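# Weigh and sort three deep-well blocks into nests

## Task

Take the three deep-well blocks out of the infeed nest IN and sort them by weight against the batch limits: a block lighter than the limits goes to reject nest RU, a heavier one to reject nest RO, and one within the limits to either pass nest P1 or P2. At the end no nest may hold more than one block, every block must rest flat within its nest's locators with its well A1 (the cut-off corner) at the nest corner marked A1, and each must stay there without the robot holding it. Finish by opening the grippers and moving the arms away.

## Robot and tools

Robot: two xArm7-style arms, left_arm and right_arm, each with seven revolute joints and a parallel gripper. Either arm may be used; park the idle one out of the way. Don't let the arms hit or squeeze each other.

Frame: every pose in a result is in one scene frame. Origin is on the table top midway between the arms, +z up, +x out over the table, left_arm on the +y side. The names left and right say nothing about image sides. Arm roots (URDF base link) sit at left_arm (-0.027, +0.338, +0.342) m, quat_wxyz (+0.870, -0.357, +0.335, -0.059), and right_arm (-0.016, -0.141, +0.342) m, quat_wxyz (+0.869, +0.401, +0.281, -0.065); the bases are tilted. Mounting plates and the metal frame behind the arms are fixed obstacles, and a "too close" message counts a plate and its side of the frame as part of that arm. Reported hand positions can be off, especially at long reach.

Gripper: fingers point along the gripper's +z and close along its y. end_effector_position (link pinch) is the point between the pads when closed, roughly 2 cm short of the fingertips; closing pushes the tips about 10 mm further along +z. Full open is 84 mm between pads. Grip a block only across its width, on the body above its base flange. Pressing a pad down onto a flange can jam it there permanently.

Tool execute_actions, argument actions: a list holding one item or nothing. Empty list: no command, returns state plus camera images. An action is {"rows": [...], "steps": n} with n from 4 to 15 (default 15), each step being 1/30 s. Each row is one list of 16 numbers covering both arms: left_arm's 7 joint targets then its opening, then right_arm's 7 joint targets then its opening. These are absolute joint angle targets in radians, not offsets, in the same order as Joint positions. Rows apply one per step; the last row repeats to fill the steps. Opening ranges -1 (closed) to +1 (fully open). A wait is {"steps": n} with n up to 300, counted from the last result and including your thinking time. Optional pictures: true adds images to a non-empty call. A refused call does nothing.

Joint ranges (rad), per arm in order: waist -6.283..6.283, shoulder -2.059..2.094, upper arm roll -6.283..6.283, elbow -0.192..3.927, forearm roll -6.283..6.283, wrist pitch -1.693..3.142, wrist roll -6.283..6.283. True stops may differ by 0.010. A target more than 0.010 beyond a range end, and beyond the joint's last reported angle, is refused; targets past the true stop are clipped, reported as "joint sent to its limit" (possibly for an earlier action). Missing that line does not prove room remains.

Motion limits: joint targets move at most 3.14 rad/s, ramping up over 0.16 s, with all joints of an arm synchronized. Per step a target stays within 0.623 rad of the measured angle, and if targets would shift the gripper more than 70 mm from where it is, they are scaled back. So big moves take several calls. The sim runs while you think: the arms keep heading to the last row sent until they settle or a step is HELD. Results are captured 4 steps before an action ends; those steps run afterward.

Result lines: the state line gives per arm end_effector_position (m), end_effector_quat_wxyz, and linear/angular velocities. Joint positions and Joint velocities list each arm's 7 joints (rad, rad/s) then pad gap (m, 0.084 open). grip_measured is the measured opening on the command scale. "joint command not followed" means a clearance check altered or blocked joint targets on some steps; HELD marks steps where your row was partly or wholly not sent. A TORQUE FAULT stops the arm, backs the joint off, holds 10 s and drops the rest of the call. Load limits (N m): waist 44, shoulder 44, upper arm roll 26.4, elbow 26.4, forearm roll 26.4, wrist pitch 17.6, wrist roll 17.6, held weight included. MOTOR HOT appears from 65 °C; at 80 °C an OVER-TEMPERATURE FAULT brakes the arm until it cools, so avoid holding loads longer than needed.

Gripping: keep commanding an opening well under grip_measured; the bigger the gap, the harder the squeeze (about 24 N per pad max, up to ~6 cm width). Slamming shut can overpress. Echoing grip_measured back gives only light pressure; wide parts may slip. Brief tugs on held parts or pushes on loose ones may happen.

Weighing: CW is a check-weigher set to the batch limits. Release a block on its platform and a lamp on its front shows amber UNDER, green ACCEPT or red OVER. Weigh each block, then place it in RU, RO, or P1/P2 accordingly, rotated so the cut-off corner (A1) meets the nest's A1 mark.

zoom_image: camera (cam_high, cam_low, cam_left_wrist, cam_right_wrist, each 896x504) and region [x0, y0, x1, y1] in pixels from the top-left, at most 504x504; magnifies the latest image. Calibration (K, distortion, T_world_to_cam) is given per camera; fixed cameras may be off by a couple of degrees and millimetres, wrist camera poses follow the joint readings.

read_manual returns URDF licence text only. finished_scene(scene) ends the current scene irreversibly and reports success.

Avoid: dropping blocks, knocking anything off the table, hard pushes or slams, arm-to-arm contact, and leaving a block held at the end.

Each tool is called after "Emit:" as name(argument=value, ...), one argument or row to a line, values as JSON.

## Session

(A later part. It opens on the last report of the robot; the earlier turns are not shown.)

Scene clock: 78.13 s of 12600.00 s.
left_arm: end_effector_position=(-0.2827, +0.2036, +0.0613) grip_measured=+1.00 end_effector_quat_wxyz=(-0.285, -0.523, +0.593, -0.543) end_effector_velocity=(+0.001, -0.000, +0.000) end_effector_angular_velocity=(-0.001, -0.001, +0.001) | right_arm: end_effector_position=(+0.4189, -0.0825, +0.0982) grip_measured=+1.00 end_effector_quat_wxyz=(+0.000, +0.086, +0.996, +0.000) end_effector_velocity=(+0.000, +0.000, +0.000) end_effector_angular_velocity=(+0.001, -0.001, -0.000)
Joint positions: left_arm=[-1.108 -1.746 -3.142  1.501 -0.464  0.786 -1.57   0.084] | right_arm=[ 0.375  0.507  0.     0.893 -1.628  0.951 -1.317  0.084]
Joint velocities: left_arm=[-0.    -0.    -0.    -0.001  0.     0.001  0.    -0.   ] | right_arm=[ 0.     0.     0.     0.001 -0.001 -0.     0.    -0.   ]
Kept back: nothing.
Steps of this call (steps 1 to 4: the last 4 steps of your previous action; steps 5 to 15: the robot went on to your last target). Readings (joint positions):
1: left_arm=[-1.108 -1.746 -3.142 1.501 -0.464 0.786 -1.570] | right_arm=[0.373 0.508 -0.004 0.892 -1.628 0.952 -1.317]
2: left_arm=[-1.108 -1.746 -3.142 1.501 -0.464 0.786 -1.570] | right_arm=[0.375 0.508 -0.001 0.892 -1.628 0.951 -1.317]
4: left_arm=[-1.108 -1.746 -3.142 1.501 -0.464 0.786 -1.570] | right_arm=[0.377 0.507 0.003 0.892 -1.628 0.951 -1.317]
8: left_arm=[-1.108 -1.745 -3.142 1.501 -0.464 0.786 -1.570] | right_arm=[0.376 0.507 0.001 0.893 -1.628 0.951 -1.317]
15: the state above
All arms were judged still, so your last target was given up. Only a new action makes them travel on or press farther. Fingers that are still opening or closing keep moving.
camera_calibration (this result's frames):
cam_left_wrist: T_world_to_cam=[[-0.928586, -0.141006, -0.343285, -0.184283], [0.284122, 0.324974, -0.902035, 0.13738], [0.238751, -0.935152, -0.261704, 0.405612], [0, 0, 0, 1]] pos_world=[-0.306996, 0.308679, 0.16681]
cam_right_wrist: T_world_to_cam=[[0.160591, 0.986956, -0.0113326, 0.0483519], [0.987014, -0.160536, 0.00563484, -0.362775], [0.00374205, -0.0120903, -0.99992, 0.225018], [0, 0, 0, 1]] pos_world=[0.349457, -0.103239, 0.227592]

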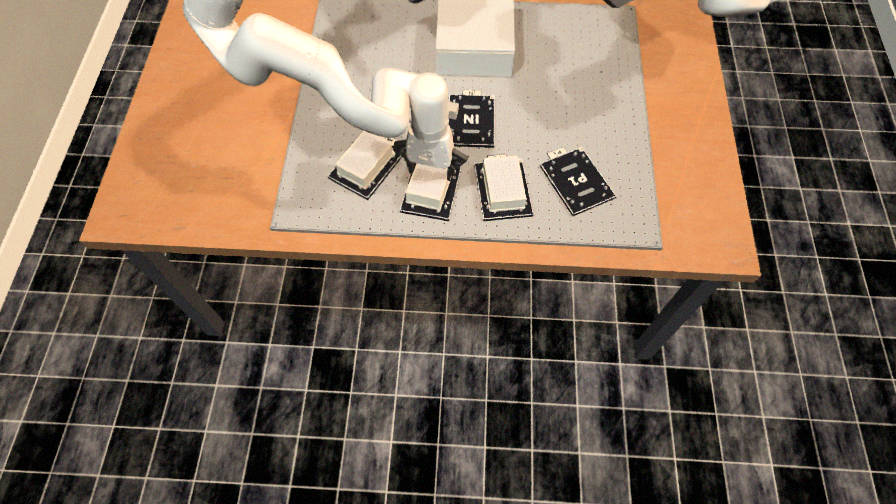

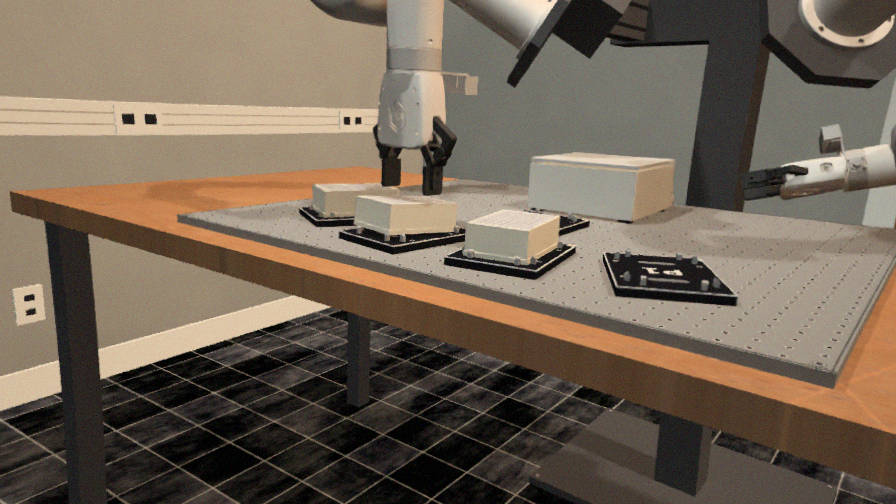

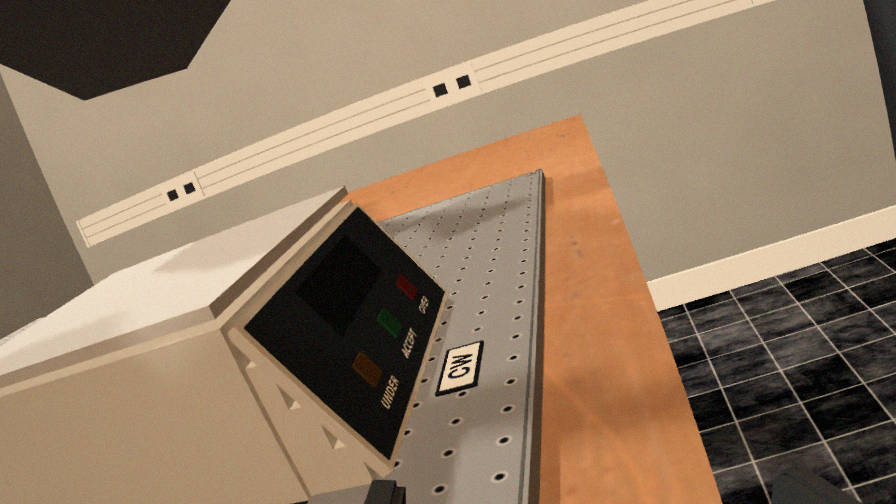

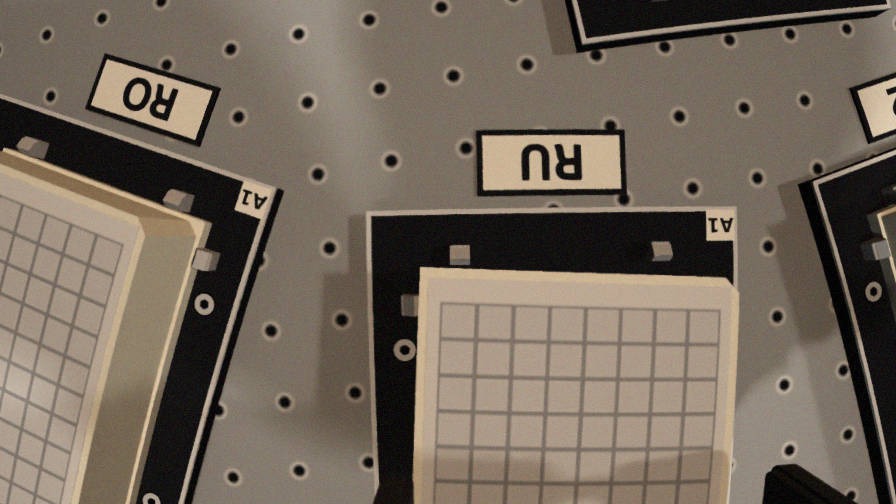

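Emit:
execute_actions(
  actions=[
    {"rows":[[-1.108,-1.7455,-3.1416,1.501,-0.464,0.786,-1.57,1,0.363,0.519,0,0.903,-1.64,0.947,-1.266,1],[-1.108,-1.7455,-3.1416,1.501,-0.464,0.786,-1.57,1,0.363,0.519,0,0.903,-1.64,0.947,-1.266,1],[-1.108,-1.7455,-3.1416,1.501,-0.464,0.786,-1.57,1,0.363,0.519,0,0.903,-1.64,0.947,-1.266,1],[-1.108,-1.7455,-3.1416,1.501,-0.464,0.786,-1.57,1,0.352,0.531,0,0.913,-1.653,0.943,-1.263,1]],"steps":15},
  ],
)

Emit:
execute_actions(
  actions=[
    {"steps":10},
  ],
  pictures=true,
)

Scene clock: 78.73 s of 12600.00 s.
left_arm: end_effector_position=(-0.2827, +0.2036, +0.0613) grip_measured=+1.00 end_effector_quat_wxyz=(-0.285, -0.523, +0.593, -0.543) end_effector_velocity=(+0.001, -0.001, -0.000) end_effector_angular_velocity=(-0.000, -0.001, +0.001) | right_arm: end_effector_position=(+0.4197, -0.0827, +0.0867) grip_measured=+1.00 end_effector_quat_wxyz=(-0.000, +0.110, +0.994, -0.000) end_effector_velocity=(+0.008, +0.012, +0.013) end_effector_angular_velocity=(+0.026, -0.023, +0.004)
Joint positions: left_arm=[-1.108 -1.746 -3.142  1.501 -0.464  0.786 -1.57   0.084] | right_arm=[ 0.352  0.531 -0.     0.913 -1.653  0.943 -1.263  0.084]
Joint velocities: left_arm=[ 0.    -0.001 -0.001 -0.001  0.    -0.    -0.     0.   ] | right_arm=[ 0.011 -0.005  0.021  0.004  0.001 -0.004  0.     0.   ]
Steps of this call (steps 1 to 7: nothing new was sent; steps 8 to 18: the first 11 steps of this action). Readings (joint positions):
8: left_arm=[-1.108 -1.746 -3.142 1.501 -0.464 0.786 -1.570] | right_arm=[0.375 0.507 0.000 0.893 -1.628 0.951 -1.316]
9: left_arm=[-1.108 -1.745 -3.142 1.501 -0.464 0.786 -1.570] | right_arm=[0.373 0.509 0.001 0.895 -1.630 0.950 -1.305]
11: left_arm=[-1.108 -1.745 -3.142 1.501 -0.464 0.786 -1.570] | right_arm=[0.365 0.517 0.001 0.902 -1.638 0.947 -1.277]
15: left_arm=[-1.108 -1.745 -3.142 1.501 -0.464 0.786 -1.570] | right_arm=[0.352 0.531 -0.002 0.912 -1.652 0.944 -1.264]
18: the state above

Scene clock: 79.07 s of 12600.00 s.
left_arm: end_effector_position=(-0.2827, +0.2036, +0.0613) grip_measured=+1.00 end_effector_quat_wxyz=(-0.285, -0.523, +0.593, -0.543) end_effector_velocity=(+0.001, -0.001, +0.000) end_effector_angular_velocity=(-0.001, -0.000, +0.002) | right_arm: end_effector_position=(+0.4199, -0.0826, +0.0869) grip_measured=+1.00 end_effector_quat_wxyz=(+0.000, +0.110, +0.994, +0.000) end_effector_velocity=(-0.001, -0.000, -0.001) end_effector_angular_velocity=(-0.001, +0.002, -0.002)
Joint positions: left_arm=[-1.108 -1.746 -3.142  1.501 -0.464  0.786 -1.57   0.084] | right_arm=[ 0.352  0.531  0.     0.913 -1.653  0.943 -1.263  0.084]
Joint velocities: left_arm=[ 0.    -0.001 -0.    -0.001  0.     0.001  0.     0.   ] | right_arm=[ 0.     0.001 -0.001  0.     0.002 -0.     0.001 -0.   ]
Kept back: nothing.
Steps of this call (steps 1 to 4: the last 4 steps of your previous action; steps 5 to 10: the robot went on to your last target). Readings (joint positions):
1: left_arm=[-1.108 -1.746 -3.142 1.501 -0.464 0.786 -1.570] | right_arm=[0.352 0.531 0.000 0.913 -1.653 0.943 -1.263]
2: left_arm=[-1.108 -1.746 -3.142 1.501 -0.464 0.786 -1.570] | right_arm=[0.352 0.531 0.001 0.913 -1.653 0.943 -1.263]
4: left_arm=[-1.108 -1.746 -3.142 1.501 -0.464 0.786 -1.570] | right_arm=[0.352 0.531 0.000 0.913 -1.653 0.943 -1.263]
8: left_arm=[-1.108 -1.746 -3.142 1.501 -0.464 0.786 -1.570] | right_arm=[0.352 0.531 0.000 0.913 -1.653 0.943 -1.263]
10: the state above
camera_calibration (this result's frames):
cam_left_wrist: T_world_to_cam=[[-0.928586, -0.141006, -0.343285, -0.184284], [0.284122, 0.324974, -0.902035, 0.13738], [0.238751, -0.935152, -0.261704, 0.405612], [0, 0, 0, 1]] pos_world=[-0.306996, 0.308679, 0.16681]
cam_right_wrist: T_world_to_cam=[[0.20802, 0.978054, -0.0117396, 0.0274938], [0.978119, -0.207963, 0.00591037, -0.363913], [0.00333924, -0.0127122, -0.999914, 0.213761], [0, 0, 0, 1]] pos_world=[0.349517, -0.0998537, 0.216216]

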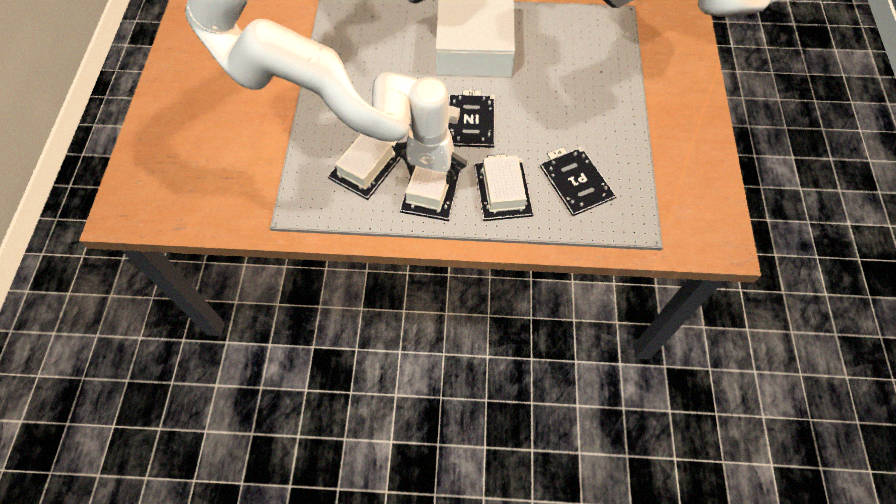

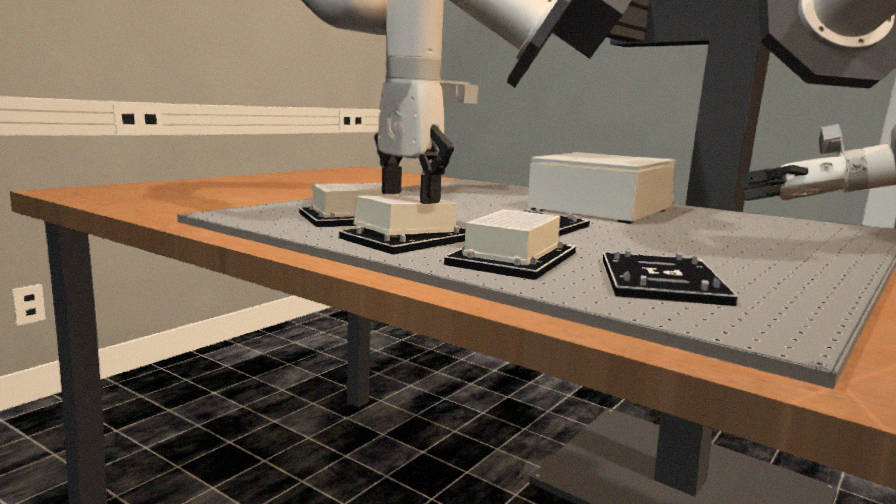

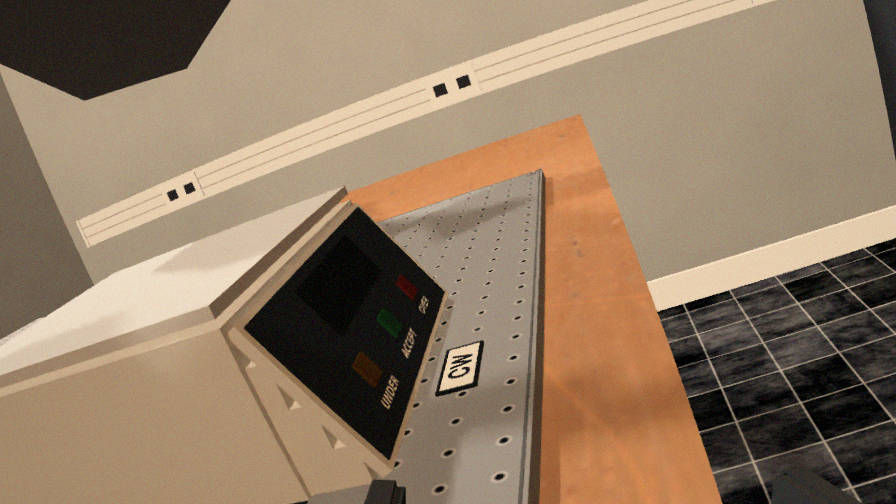

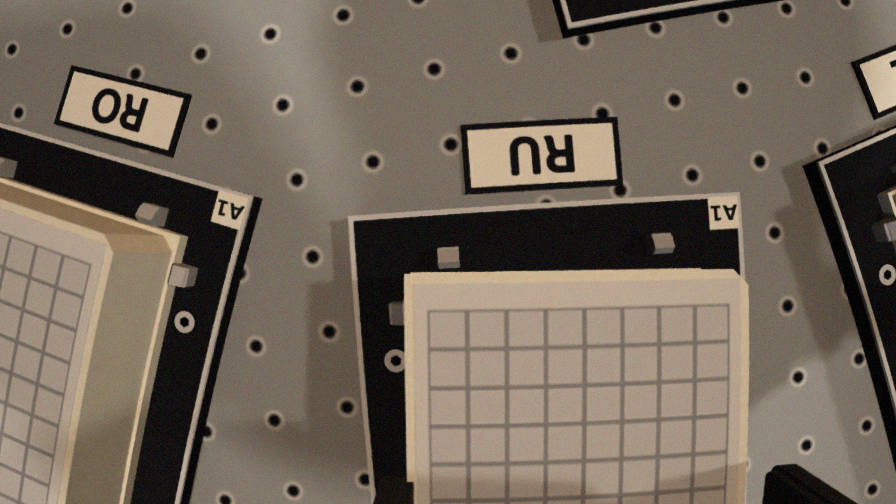

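Emit:
execute_actions(
  actions=[
    {"rows":[[-1.108,-1.7455,-3.1416,1.501,-0.464,0.786,-1.57,1,0.350,0.527,0,0.909,-1.655,0.943,-1.263,1],[-1.108,-1.7455,-3.1416,1.501,-0.464,0.786,-1.57,1,0.350,0.527,0,0.909,-1.655,0.943,-1.263,1],[-1.108,-1.7455,-3.1416,1.501,-0.464,0.786,-1.57,1,0.350,0.527,0,0.909,-1.655,0.943,-1.263,1],[-1.108,-1.7455,-3.1416,1.501,-0.464,0.786,-1.57,1,0.3385,0.539,0,0.919,-1.667,0.939,-1.26,1],[-1.108,-1.7455,-3.1416,1.501,-0.464,0.786,-1.57,1,0.3385,0.539,0,0.919,-1.667,0.939,-1.26,1],[-1.108,-1.7455,-3.1416,1.501,-0.464,0.786,-1.57,1,0.3385,0.539,0,0.919,-1.667,0.939,-1.26,1],[-1.108,-1.7455,-3.1416,1.501,-0.464,0.786,-1.57,1,0.327,0.5512,0,0.9293,-1.6794,0.935,-1.2563,1],[-1.108,-1.7455,-3.1416,1.501,-0.464,0.786,-1.57,1,0.327,0.5512,0,0.9293,-1.6794,0.935,-1.2563,1],[-1.108,-1.7455,-3.1416,1.501,-0.464,0.786,-1.57,1,0.327,0.5512,0,0.9293,-1.6794,0.935,-1.2563,1],[-1.108,-1.7455,-3.1416,1.501,-0.464,0.786,-1.57,1,0.3157,0.5633,0,0.9394,-1.6918,0.931,-1.253,1]],"steps":15},
  ],
)

Emit:
execute_actions(
  actions=[
    {"steps":10},
  ],
  pictures=true,
)

Scene clock: 79.83 s of 12600.00 s.
left_arm: end_effector_position=(-0.2827, +0.2036, +0.0613) grip_measured=+1.00 end_effector_quat_wxyz=(-0.285, -0.523, +0.593, -0.543) end_effector_velocity=(+0.001, +0.000, -0.000) end_effector_angular_velocity=(+0.000, -0.001, +0.001) | right_arm: end_effector_position=(+0.4199, -0.0843, +0.0733) grip_measured=+1.00 end_effector_quat_wxyz=(-0.000, +0.111, +0.994, -0.000) end_effector_velocity=(+0.011, +0.012, -0.060) end_effector_angular_velocity=(+0.021, -0.023, +0.003)
Joint positions: left_arm=[-1.108 -1.745 -3.142  1.501 -0.464  0.786 -1.57   0.084] | right_arm=[ 0.323  0.555 -0.     0.932 -1.684  0.934 -1.255  0.084]
Joint velocities: left_arm=[-0.     0.    -0.001 -0.001 -0.     0.001  0.     0.   ] | right_arm=[-0.131  0.152  0.021  0.136 -0.155 -0.048  0.04   0.001]
Steps of this call (steps 1 to 12: the robot went on to your last target; steps 13 to 23: the first 11 steps of this action). Readings (joint positions):
13: left_arm=[-1.108 -1.746 -3.142 1.501 -0.464 0.786 -1.570] | right_arm=[0.352 0.531 0.000 0.913 -1.653 0.943 -1.263]
14: left_arm=[-1.108 -1.745 -3.142 1.501 -0.464 0.786 -1.570] | right_arm=[0.351 0.529 0.000 0.911 -1.654 0.943 -1.263]
16: left_arm=[-1.108 -1.746 -3.142 1.501 -0.464 0.786 -1.570] | right_arm=[0.350 0.528 0.000 0.910 -1.656 0.943 -1.263]
20: left_arm=[-1.108 -1.746 -3.142 1.501 -0.464 0.786 -1.570] | right_arm=[0.335 0.543 0.000 0.922 -1.671 0.938 -1.259]
23: the state above

Scene clock: 80.17 s of 12600.00 s.
left_arm: end_effector_position=(-0.2827, +0.2036, +0.0613) grip_measured=+1.00 end_effector_quat_wxyz=(-0.285, -0.523, +0.593, -0.543) end_effector_velocity=(-0.000, -0.001, +0.001) end_effector_angular_velocity=(-0.002, +0.001, +0.000) | right_arm: end_effector_position=(+0.4202, -0.0841, +0.0698) grip_measured=+1.00 end_effector_quat_wxyz=(+0.000, +0.111, +0.994, -0.000) end_effector_velocity=(-0.001, +0.000, -0.000) end_effector_angular_velocity=(+0.000, +0.001, +0.002)
Joint positions: left_arm=[-1.108 -1.745 -3.142  1.501 -0.464  0.786 -1.57   0.084] | right_arm=[ 0.316  0.563  0.     0.939 -1.692  0.931 -1.253  0.084]
Joint velocities: left_arm=[ 0.    -0.002  0.002 -0.    -0.    -0.001 -0.    -0.   ] | right_arm=[ 0.001  0.001 -0.001 -0.    -0.    -0.001 -0.001 -0.   ]
Kept back: nothing.
Steps of this call (steps 1 to 4: the last 4 steps of your previous action; steps 5 to 10: the robot went on to your last target). Readings (joint positions):
1: left_arm=[-1.108 -1.746 -3.142 1.501 -0.464 0.786 -1.570] | right_arm=[0.319 0.560 -0.000 0.936 -1.688 0.932 -1.254]
2: left_arm=[-1.108 -1.745 -3.142 1.501 -0.464 0.786 -1.570] | right_arm=[0.317 0.562 -0.001 0.938 -1.690 0.932 -1.254]
4: left_arm=[-1.108 -1.746 -3.142 1.501 -0.464 0.786 -1.570] | right_arm=[0.315 0.563 -0.001 0.939 -1.691 0.931 -1.253]
8: left_arm=[-1.108 -1.745 -3.142 1.501 -0.464 0.786 -1.570] | right_arm=[0.316 0.563 0.000 0.939 -1.692 0.931 -1.253]
10: the state above
camera_calibration (this result's frames):
cam_left_wrist: T_world_to_cam=[[-0.928586, -0.141006, -0.343285, -0.184284], [0.284122, 0.324974, -0.902035, 0.13738], [0.238751, -0.935152, -0.261704, 0.405612], [0, 0, 0, 1]] pos_world=[-0.306996, 0.308679, 0.16681]
cam_right_wrist: T_world_to_cam=[[0.209235, 0.977786, -0.0124528, 0.0281931], [0.97786, -0.209173, 0.00608739, -0.364461], [0.00334738, -0.0134508, -0.999904, 0.196641], [0, 0, 0, 1]] pos_world=[0.349835, -0.101157, 0.199192]

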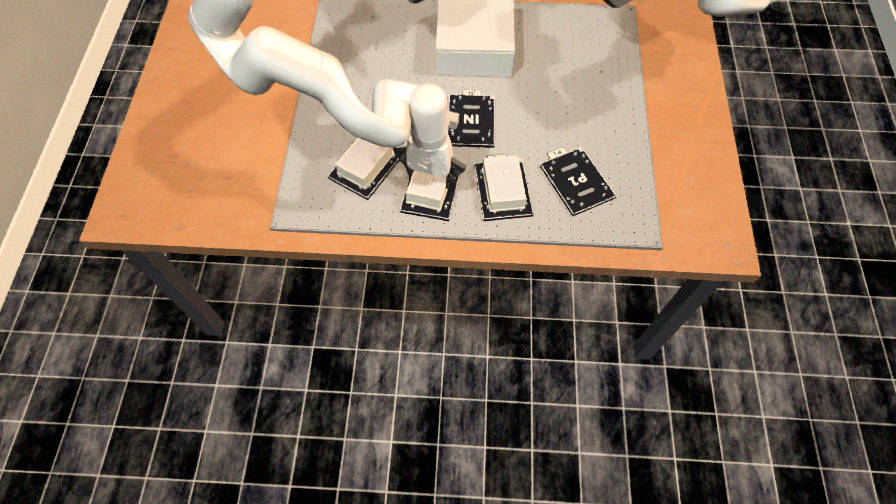

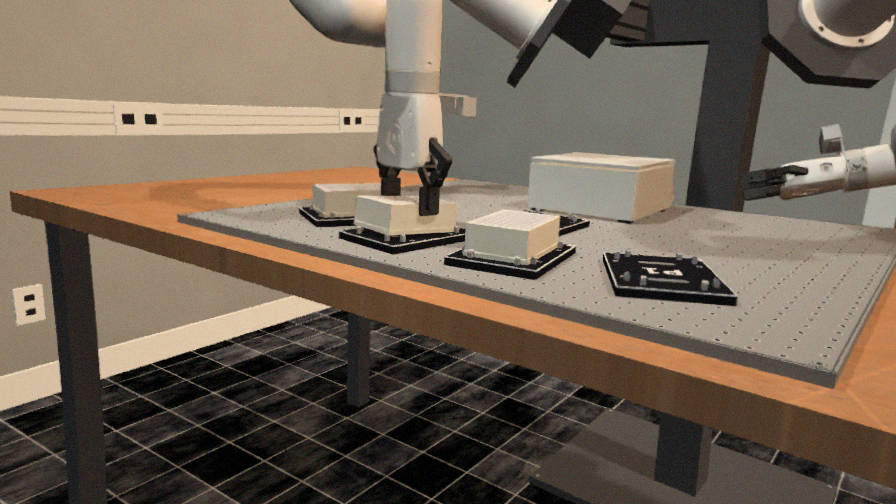

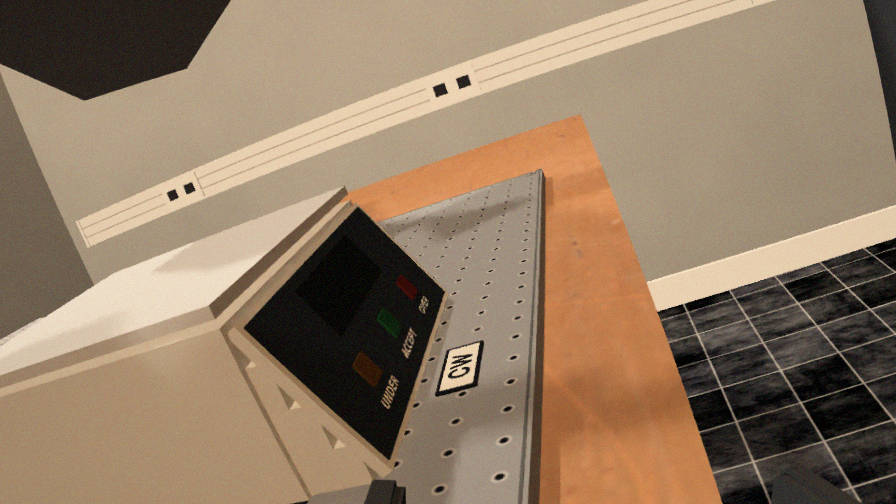

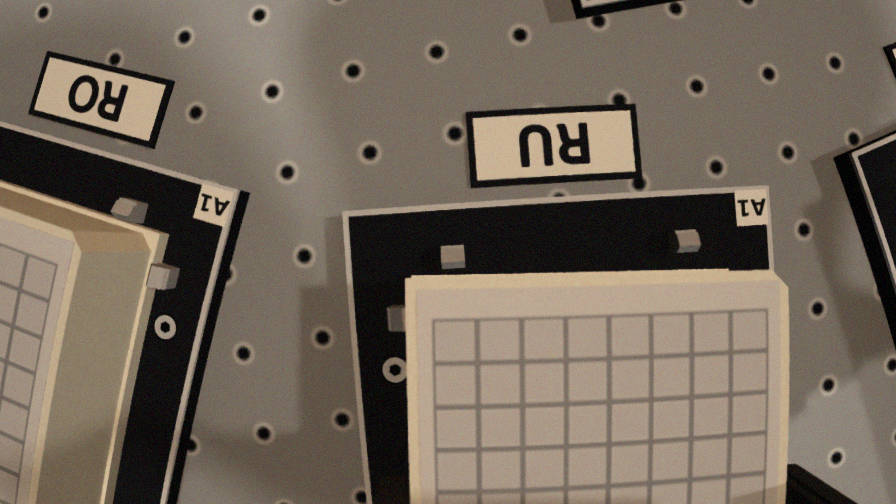

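Emit:
execute_actions(
  actions=[
    {"rows":[[-1.108,-1.7455,-3.1416,1.501,-0.464,0.786,-1.57,1,0.3044,0.5754,0,0.9494,-1.7041,0.9272,-1.25,1],[-1.108,-1.7455,-3.1416,1.501,-0.464,0.786,-1.57,1,0.3044,0.5754,0,0.9494,-1.7041,0.9272,-1.25,1],[-1.108,-1.7455,-3.1416,1.501,-0.464,0.786,-1.57,1,0.3044,0.5754,0,0.9494,-1.7041,0.9272,-1.25,1],[-1.108,-1.7455,-3.1416,1.501,-0.464,0.786,-1.57,1,0.293,0.5875,0,0.9595,-1.7165,0.9233,-1.2467,1]],"steps":12},
  ],
)

Emit:
execute_actions(
  actions=[
    {"rows":[[-1.108,-1.7455,-3.1416,1.501,-0.464,0.786,-1.57,1,0.293,0.5875,0,0.9595,-1.7165,0.9233,-1.2467,0.6],[-1.108,-1.7455,-3.1416,1.501,-0.464,0.786,-1.57,1,0.293,0.5875,0,0.9595,-1.7165,0.9233,-1.2467,0.6],[-1.108,-1.7455,-3.1416,1.501,-0.464,0.786,-1.57,1,0.293,0.5875,0,0.9595,-1.7165,0.9233,-1.2467,0.2]],"steps":12},
  ],
)

Emit:
execute_actions(
  actions=[
    {"rows":[[-1.108,-1.7455,-3.1416,1.501,-0.464,0.786,-1.57,1,0.3044,0.5754,0,0.9494,-1.7041,0.9272,-1.25,0.2],[-1.108,-1.7455,-3.1416,1.501,-0.464,0.786,-1.57,1,0.3044,0.5754,0,0.9494,-1.7041,0.9272,-1.25,0.2],[-1.108,-1.7455,-3.1416,1.501,-0.464,0.786,-1.57,1,0.3157,0.5633,0,0.9394,-1.6918,0.931,-1.253,0.2],[-1.108,-1.7455,-3.1416,1.501,-0.464,0.786,-1.57,1,0.3157,0.5633,0,0.9394,-1.6918,0.931,-1.253,0.2],[-1.108,-1.7455,-3.1416,1.501,-0.464,0.786,-1.57,1,0.327,0.5512,0,0.9293,-1.6794,0.935,-1.2563,0.2],[-1.108,-1.7455,-3.1416,1.501,-0.464,0.786,-1.57,1,0.327,0.5512,0,0.9293,-1.6794,0.935,-1.2563,0.2],[-1.108,-1.7455,-3.1416,1.501,-0.464,0.786,-1.57,1,0.327,0.5512,0,0.9293,-1.6794,0.935,-1.2563,0.2],[-1.108,-1.7455,-3.1416,1.501,-0.464,0.786,-1.57,1,0.329,0.5552,0,0.9333,-1.6774,0.935,-1.3043,0.2]],"steps":15},
  ],
)

Emit:
execute_actions(
  actions=[
    {"steps":12},
  ],
  pictures=true,
)

Emit:
zoom_image(
  camera="cam_low",
  region=[330,170,480,260],
)

Scene clock: 81.00 s of 12600.00 s.
left_arm: end_effector_position=(-0.2827, +0.2036, +0.0613) grip_measured=+1.00 end_effector_quat_wxyz=(-0.285, -0.523, +0.593, -0.543) end_effector_velocity=(-0.002, +0.001, +0.000) end_effector_angular_velocity=(+0.000, +0.002, -0.004) | right_arm: end_effector_position=(+0.4193, -0.0847, +0.0577) grip_measured=+1.00 end_effector_quat_wxyz=(-0.001, +0.111, +0.994, -0.001) end_effector_velocity=(-0.003, +0.001, -0.009) end_effector_angular_velocity=(+0.003, +0.003, +0.002)
Joint positions: left_arm=[-1.108 -1.746 -3.142  1.501 -0.464  0.786 -1.57   0.084] | right_arm=[ 0.293  0.588 -0.001  0.959 -1.716  0.924 -1.247  0.084]
Joint velocities: left_arm=[-0.     0.001  0.002  0.    -0.    -0.002  0.     0.   ] | right_arm=[-0.019  0.019  0.001  0.012 -0.02  -0.008  0.007 -0.   ]
Steps of this call (steps 1 to 15: the robot went on to your last target; steps 16 to 17: nothing new was sent; steps 18 to 25: the first 8 steps of this action). Readings (joint positions):
18: left_arm=[-1.108 -1.746 -3.142 1.501 -0.464 0.786 -1.570] | right_arm=[0.315 0.564 0.000 0.940 -1.693 0.931 -1.253]
19: left_arm=[-1.108 -1.746 -3.142 1.501 -0.464 0.786 -1.570] | right_arm=[0.312 0.567 0.001 0.943 -1.697 0.930 -1.252]
21: left_arm=[-1.108 -1.745 -3.142 1.501 -0.464 0.786 -1.570] | right_arm=[0.305 0.575 -0.000 0.949 -1.703 0.927 -1.250]
25: the state above

Scene clock: 81.40 s of 12600.00 s.
left_arm: end_effector_position=(-0.2827, +0.2036, +0.0613) grip_measured=+1.00 end_effector_quat_wxyz=(-0.285, -0.523, +0.593, -0.543) end_effector_velocity=(+0.000, -0.001, +0.000) end_effector_angular_velocity=(-0.001, -0.000, +0.001) | right_arm: end_effector_position=(+0.4201, -0.0841, +0.0584) grip_measured=+0.97 end_effector_quat_wxyz=(+0.000, +0.111, +0.994, -0.000) end_effector_velocity=(+0.000, +0.001, +0.000) end_effector_angular_velocity=(+0.002, -0.001, -0.001)
Joint positions: left_arm=[-1.108 -1.745 -3.142  1.501 -0.464  0.786 -1.57   0.084] | right_arm=[ 0.293  0.587  0.     0.959 -1.716  0.923 -1.247  0.083]
Joint velocities: left_arm=[-0.    -0.001  0.     0.     0.     0.001  0.     0.   ] | right_arm=[-0.     0.001  0.002  0.001 -0.001 -0.     0.001  0.   ]
Steps of this call (steps 1 to 4: the last 4 steps of your previous action; steps 5 to 12: the first 8 steps of this action). Readings (joint positions):
5: left_arm=[-1.108 -1.746 -3.142 1.501 -0.464 0.786 -1.570] | right_arm=[0.293 0.587 0.000 0.959 -1.716 0.923 -1.247]
6: left_arm=[-1.108 -1.746 -3.142 1.501 -0.464 0.786 -1.570] | right_arm=[0.293 0.587 0.000 0.959 -1.716 0.924 -1.247]
8: left_arm=[-1.108 -1.746 -3.142 1.501 -0.464 0.786 -1.570] | right_arm=[0.293 0.587 0.000 0.959 -1.716 0.923 -1.247]
12: the state above

Scene clock: 81.90 s of 12600.00 s.
left_arm: end_effector_position=(-0.2827, +0.2036, +0.0613) grip_measured=+1.00 end_effector_quat_wxyz=(-0.285, -0.523, +0.593, -0.543) end_effector_velocity=(-0.000, -0.000, +0.001) end_effector_angular_velocity=(-0.002, +0.001, +0.000) | right_arm: end_effector_position=(+0.4208, -0.0826, +0.0757) grip_measured=+0.97 end_effector_quat_wxyz=(+0.000, +0.092, +0.996, +0.000) end_effector_velocity=(-0.010, -0.001, -0.011) end_effector_angular_velocity=(-0.019, +0.027, +0.231)
Joint positions: left_arm=[-1.108 -1.746 -3.142  1.501 -0.464  0.786 -1.57   0.084] | right_arm=[ 0.329  0.554  0.     0.933 -1.678  0.935 -1.294  0.083]
Joint velocities: left_arm=[-0.    -0.     0.002 -0.001  0.     0.     0.     0.   ] | right_arm=[ 0.002  0.028 -0.018  0.011  0.013  0.005 -0.229 -0.   ]
Steps of this call (steps 1 to 4: the last 4 steps of your previous action; steps 5 to 15: the first 11 steps of this action). Readings (joint positions):
5: left_arm=[-1.108 -1.746 -3.142 1.501 -0.464 0.786 -1.570] | right_arm=[0.294 0.587 0.000 0.959 -1.716 0.924 -1.247]
6: left_arm=[-1.108 -1.746 -3.142 1.501 -0.464 0.786 -1.570] | right_arm=[0.297 0.584 -0.001 0.956 -1.712 0.925 -1.248]
8: left_arm=[-1.108 -1.746 -3.142 1.501 -0.464 0.786 -1.570] | right_arm=[0.306 0.573 -0.001 0.947 -1.701 0.928 -1.250]
12: left_arm=[-1.108 -1.746 -3.142 1.501 -0.464 0.786 -1.570] | right_arm=[0.326 0.553 0.001 0.931 -1.681 0.934 -1.257]
15: the state above

Scene clock: 82.30 s of 12600.00 s.
left_arm: end_effector_position=(-0.2827, +0.2036, +0.0613) grip_measured=+1.00 end_effector_quat_wxyz=(-0.285, -0.523, +0.593, -0.543) end_effector_velocity=(+0.001, -0.002, +0.001) end_effector_angular_velocity=(-0.002, -0.000, +0.003) | right_arm: end_effector_position=(+0.4204, -0.0826, +0.0754) grip_measured=+0.97 end_effector_quat_wxyz=(-0.000, +0.087, +0.996, +0.000) end_effector_velocity=(-0.000, +0.000, +0.000) end_effector_angular_velocity=(+0.000, +0.001, -0.000)
Joint positions: left_arm=[-1.108 -1.746 -3.142  1.501 -0.464  0.786 -1.57   0.084] | right_arm=[ 0.329  0.555 -0.     0.933 -1.677  0.935 -1.304  0.083]
Joint velocities: left_arm=[-0.    -0.002  0.    -0.001  0.     0.001 -0.     0.   ] | right_arm=[-0.    -0.     0.001 -0.     0.001  0.    -0.001 -0.   ]
Kept back: nothing.
Steps of this call (steps 1 to 4: the last 4 steps of your previous action; steps 5 to 12: the robot went on to your last target). Readings (joint positions):
1: left_arm=[-1.108 -1.746 -3.142 1.501 -0.464 0.786 -1.570] | right_arm=[0.329 0.555 -0.000 0.933 -1.678 0.935 -1.300]
2: left_arm=[-1.108 -1.745 -3.142 1.501 -0.464 0.786 -1.570] | right_arm=[0.329 0.556 -0.000 0.933 -1.678 0.935 -1.302]
4: left_arm=[-1.108 -1.746 -3.142 1.501 -0.464 0.786 -1.570] | right_arm=[0.329 0.556 -0.001 0.933 -1.678 0.935 -1.304]
8: left_arm=[-1.108 -1.746 -3.142 1.501 -0.464 0.786 -1.570] | right_arm=[0.329 0.555 -0.000 0.933 -1.677 0.935 -1.304]
12: the state above
camera_calibration (this result's frames):
cam_left_wrist: T_world_to_cam=[[-0.928586, -0.141006, -0.343285, -0.184284], [0.284122, 0.324974, -0.902035, 0.13738], [0.238751, -0.935152, -0.261704, 0.405612], [0, 0, 0, 1]] pos_world=[-0.306996, 0.308679, 0.16681]
cam_right_wrist: T_world_to_cam=[[0.162006, 0.986716, -0.0120625, 0.0473761], [0.986784, -0.161949, 0.00555133, -0.364176], [0.00352407, -0.0128024, -0.999912, 0.202161], [0, 0, 0, 1]] pos_world=[0.350976, -0.103137, 0.204737]

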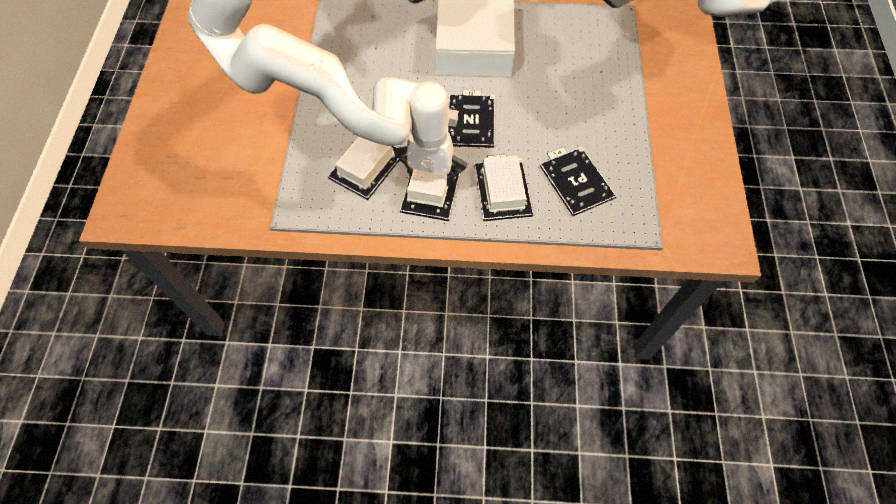

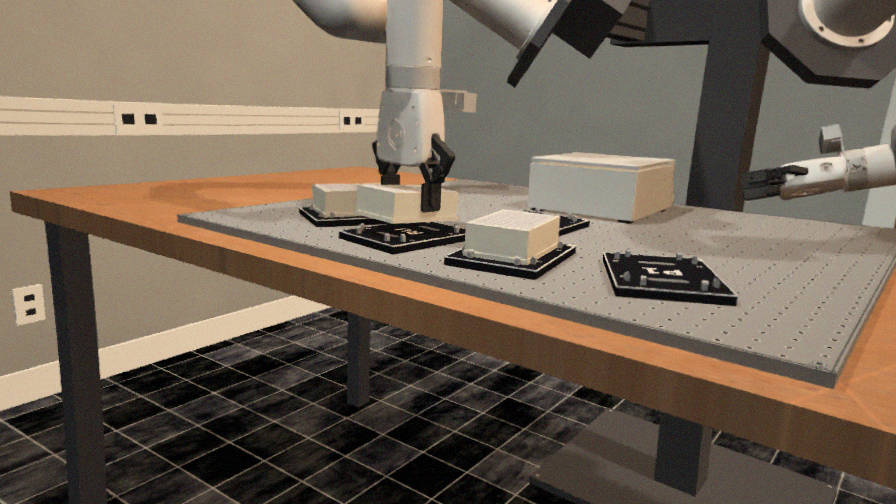

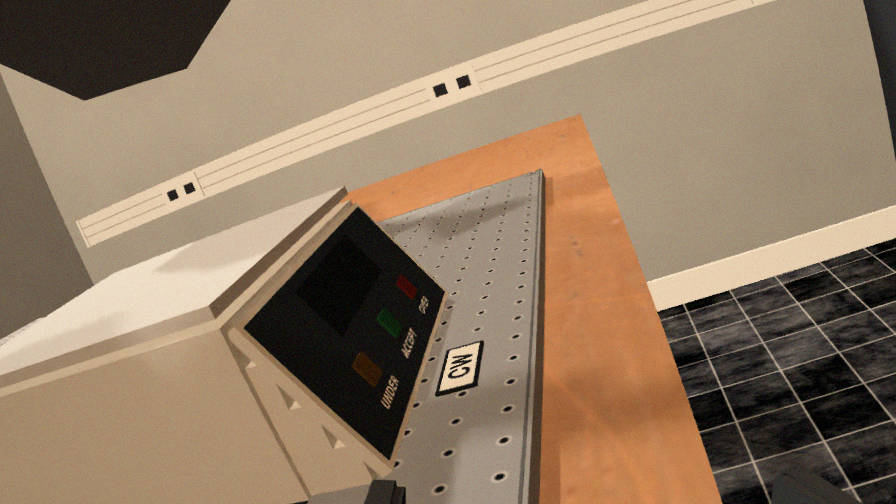

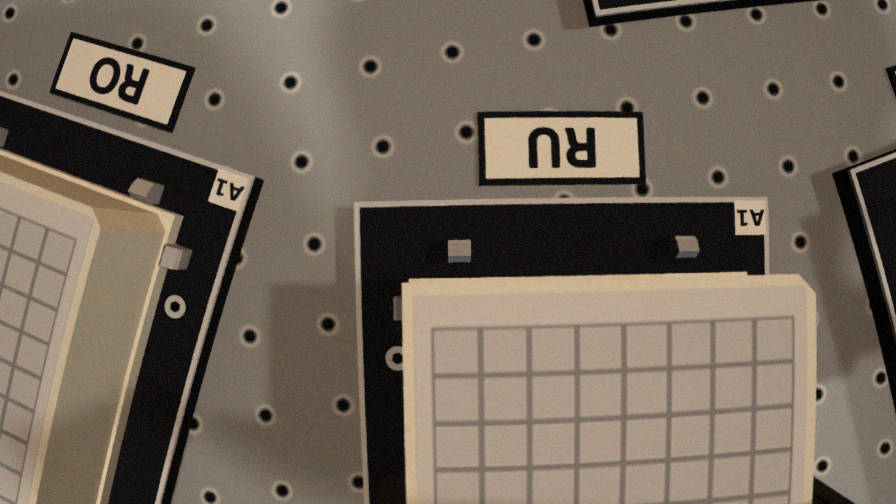

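Region (330, 170, 480, 260) of cam_low's 896x504 image, scaled by 3.360, with more detail than that image has; it fills the top 302 rows of this view, and the rest is white.

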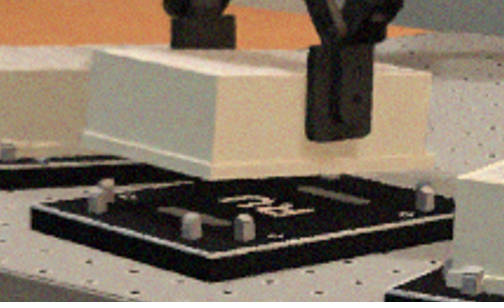

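Emit:
execute_actions(
  actions=[
    {"rows":[[-1.108,-1.7455,-3.1416,1.501,-0.464,0.786,-1.57,1,0.330,0.5567,0,0.9292,-1.6805,0.935,-1.2935,0.2],[-1.108,-1.7455,-3.1416,1.501,-0.464,0.786,-1.57,1,0.330,0.5567,0,0.9292,-1.6805,0.935,-1.2935,0.2],[-1.108,-1.7455,-3.1416,1.501,-0.464,0.786,-1.57,1,0.330,0.5567,0,0.9292,-1.6805,0.935,-1.2935,0.2],[-1.108,-1.7455,-3.1416,1.501,-0.464,0.786,-1.57,1,0.3188,0.5688,0,0.9393,-1.693,0.931,-1.29,0.2]],"steps":15},
  ],
)

Emit:
execute_actions(
  actions=[
    {"steps":10},
  ],
  pictures=true,
)

Scene clock: 83.10 s of 12600.00 s.
left_arm: end_effector_position=(-0.2827, +0.2036, +0.0613) grip_measured=+1.00 end_effector_quat_wxyz=(-0.285, -0.523, +0.593, -0.543) end_effector_velocity=(+0.000, -0.000, -0.000) end_effector_angular_velocity=(+0.001, -0.001, +0.001) | right_arm: end_effector_position=(+0.4181, -0.0819, +0.0694) grip_measured=+0.97 end_effector_quat_wxyz=(-0.000, +0.089, +0.996, +0.000) end_effector_velocity=(+0.007, +0.009, +0.009) end_effector_angular_velocity=(+0.019, -0.018, +0.001)
Joint positions: left_arm=[-1.108 -1.746 -3.142  1.501 -0.464  0.786 -1.57   0.084] | right_arm=[ 0.318  0.569 -0.001  0.939 -1.693  0.931 -1.29   0.083]
Joint velocities: left_arm=[ 0.    -0.    -0.001  0.     0.     0.    -0.     0.   ] | right_arm=[ 0.009 -0.004  0.015  0.004 -0.    -0.003  0.001  0.   ]
Steps of this call (steps 1 to 13: the robot went on to your last target; steps 14 to 24: the first 11 steps of this action). Readings (joint positions):
14: left_arm=[-1.108 -1.746 -3.142 1.501 -0.464 0.786 -1.570] | right_arm=[0.329 0.555 -0.000 0.933 -1.678 0.935 -1.303]
15: left_arm=[-1.108 -1.746 -3.142 1.501 -0.464 0.786 -1.570] | right_arm=[0.329 0.555 -0.000 0.932 -1.679 0.935 -1.300]
17: left_arm=[-1.108 -1.746 -3.142 1.501 -0.464 0.786 -1.570] | right_arm=[0.329 0.557 0.000 0.930 -1.681 0.935 -1.295]
21: left_arm=[-1.108 -1.746 -3.142 1.501 -0.464 0.786 -1.570] | right_arm=[0.319 0.569 -0.001 0.939 -1.692 0.931 -1.290]
24: the state above

Scene clock: 83.43 s of 12600.00 s.
left_arm: end_effector_position=(-0.2827, +0.2036, +0.0613) grip_measured=+1.00 end_effector_quat_wxyz=(-0.285, -0.523, +0.593, -0.543) end_effector_velocity=(-0.000, -0.001, -0.000) end_effector_angular_velocity=(-0.000, +0.000, +0.000) | right_arm: end_effector_position=(+0.4183, -0.0815, +0.0698) grip_measured=+0.97 end_effector_quat_wxyz=(+0.000, +0.089, +0.996, +0.001) end_effector_velocity=(+0.000, +0.001, +0.001) end_effector_angular_velocity=(+0.002, -0.001, +0.000)
Joint positions: left_arm=[-1.108 -1.746 -3.142  1.501 -0.464  0.786 -1.57   0.084] | right_arm=[ 0.319  0.569 -0.     0.939 -1.693  0.931 -1.29   0.083]
Joint velocities: left_arm=[ 0.    -0.002 -0.     0.001  0.    -0.001  0.    -0.   ] | right_arm=[0.    0.    0.002 0.    0.    0.    0.001 0.   ]
Kept back: nothing.
Steps of this call (steps 1 to 4: the last 4 steps of your previous action; steps 5 to 10: the robot went on to your last target). Readings (joint positions):
1: left_arm=[-1.108 -1.746 -3.142 1.501 -0.464 0.786 -1.570] | right_arm=[0.319 0.569 -0.000 0.939 -1.693 0.931 -1.290]
2: left_arm=[-1.108 -1.746 -3.142 1.501 -0.464 0.786 -1.570] | right_arm=[0.319 0.569 0.000 0.939 -1.693 0.931 -1.290]
4: left_arm=[-1.108 -1.746 -3.142 1.501 -0.464 0.786 -1.570] | right_arm=[0.319 0.569 0.000 0.939 -1.693 0.931 -1.290]
8: left_arm=[-1.108 -1.746 -3.142 1.501 -0.464 0.786 -1.570] | right_arm=[0.319 0.569 0.000 0.939 -1.693 0.931 -1.290]
10: the state above
camera_calibration (this result's frames):
cam_left_wrist: T_world_to_cam=[[-0.928586, -0.141006, -0.343285, -0.184284], [0.284122, 0.324974, -0.902035, 0.13738], [0.238751, -0.935152, -0.261704, 0.405612], [0, 0, 0, 1]] pos_world=[-0.306996, 0.308679, 0.16681]
cam_right_wrist: T_world_to_cam=[[0.166185, 0.986035, -0.0108446, 0.0446197], [0.986088, -0.166134, 0.00547643, -0.361953], [0.00359831, -0.0116038, -0.999926, 0.196718], [0, 0, 0, 1]] pos_world=[0.348794, -0.101846, 0.199169]

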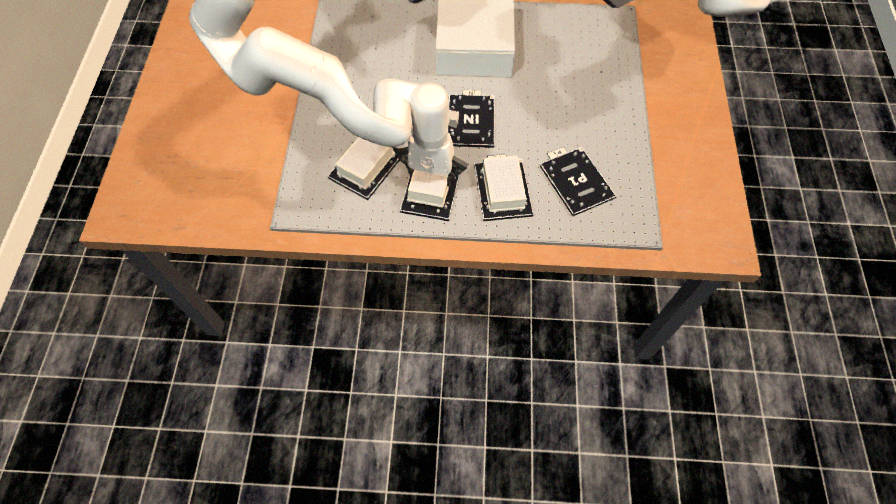

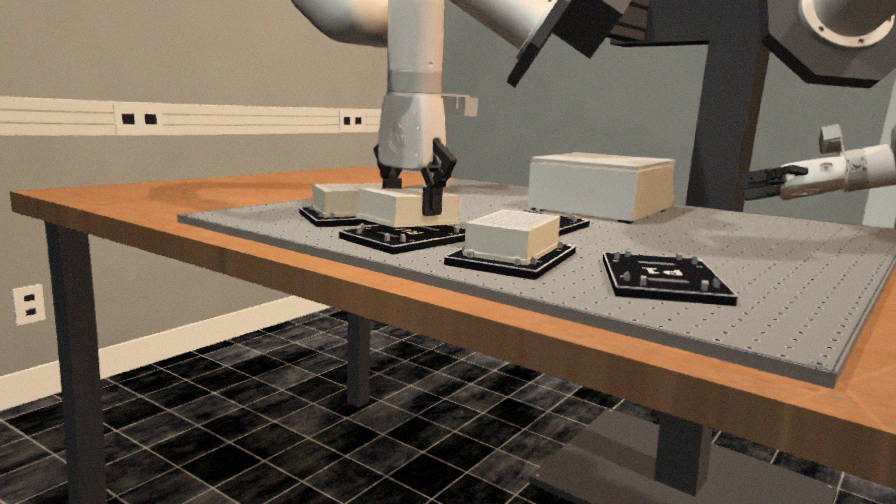

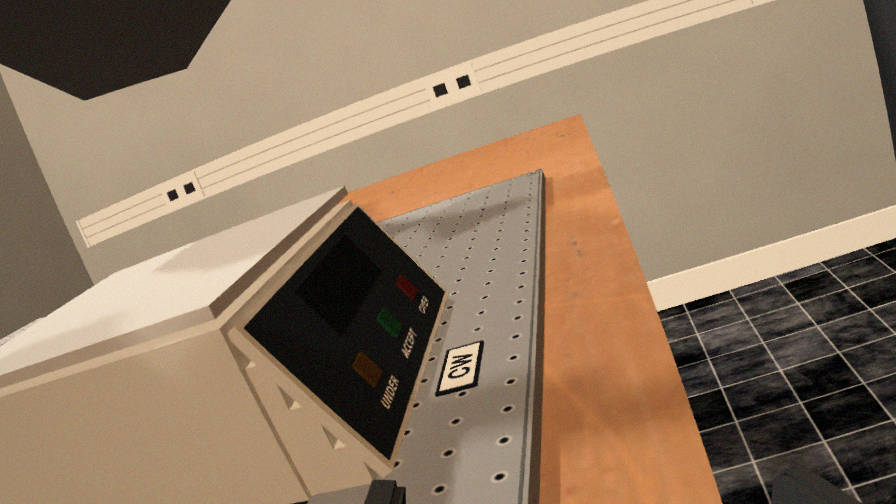

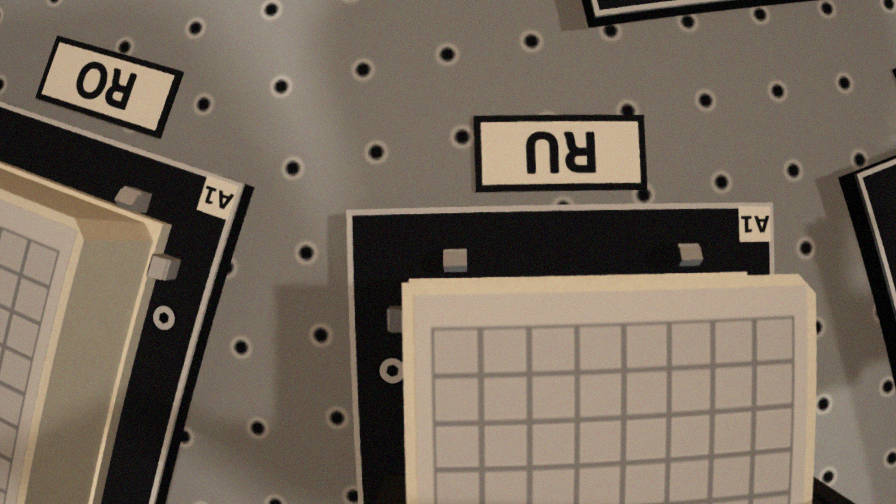

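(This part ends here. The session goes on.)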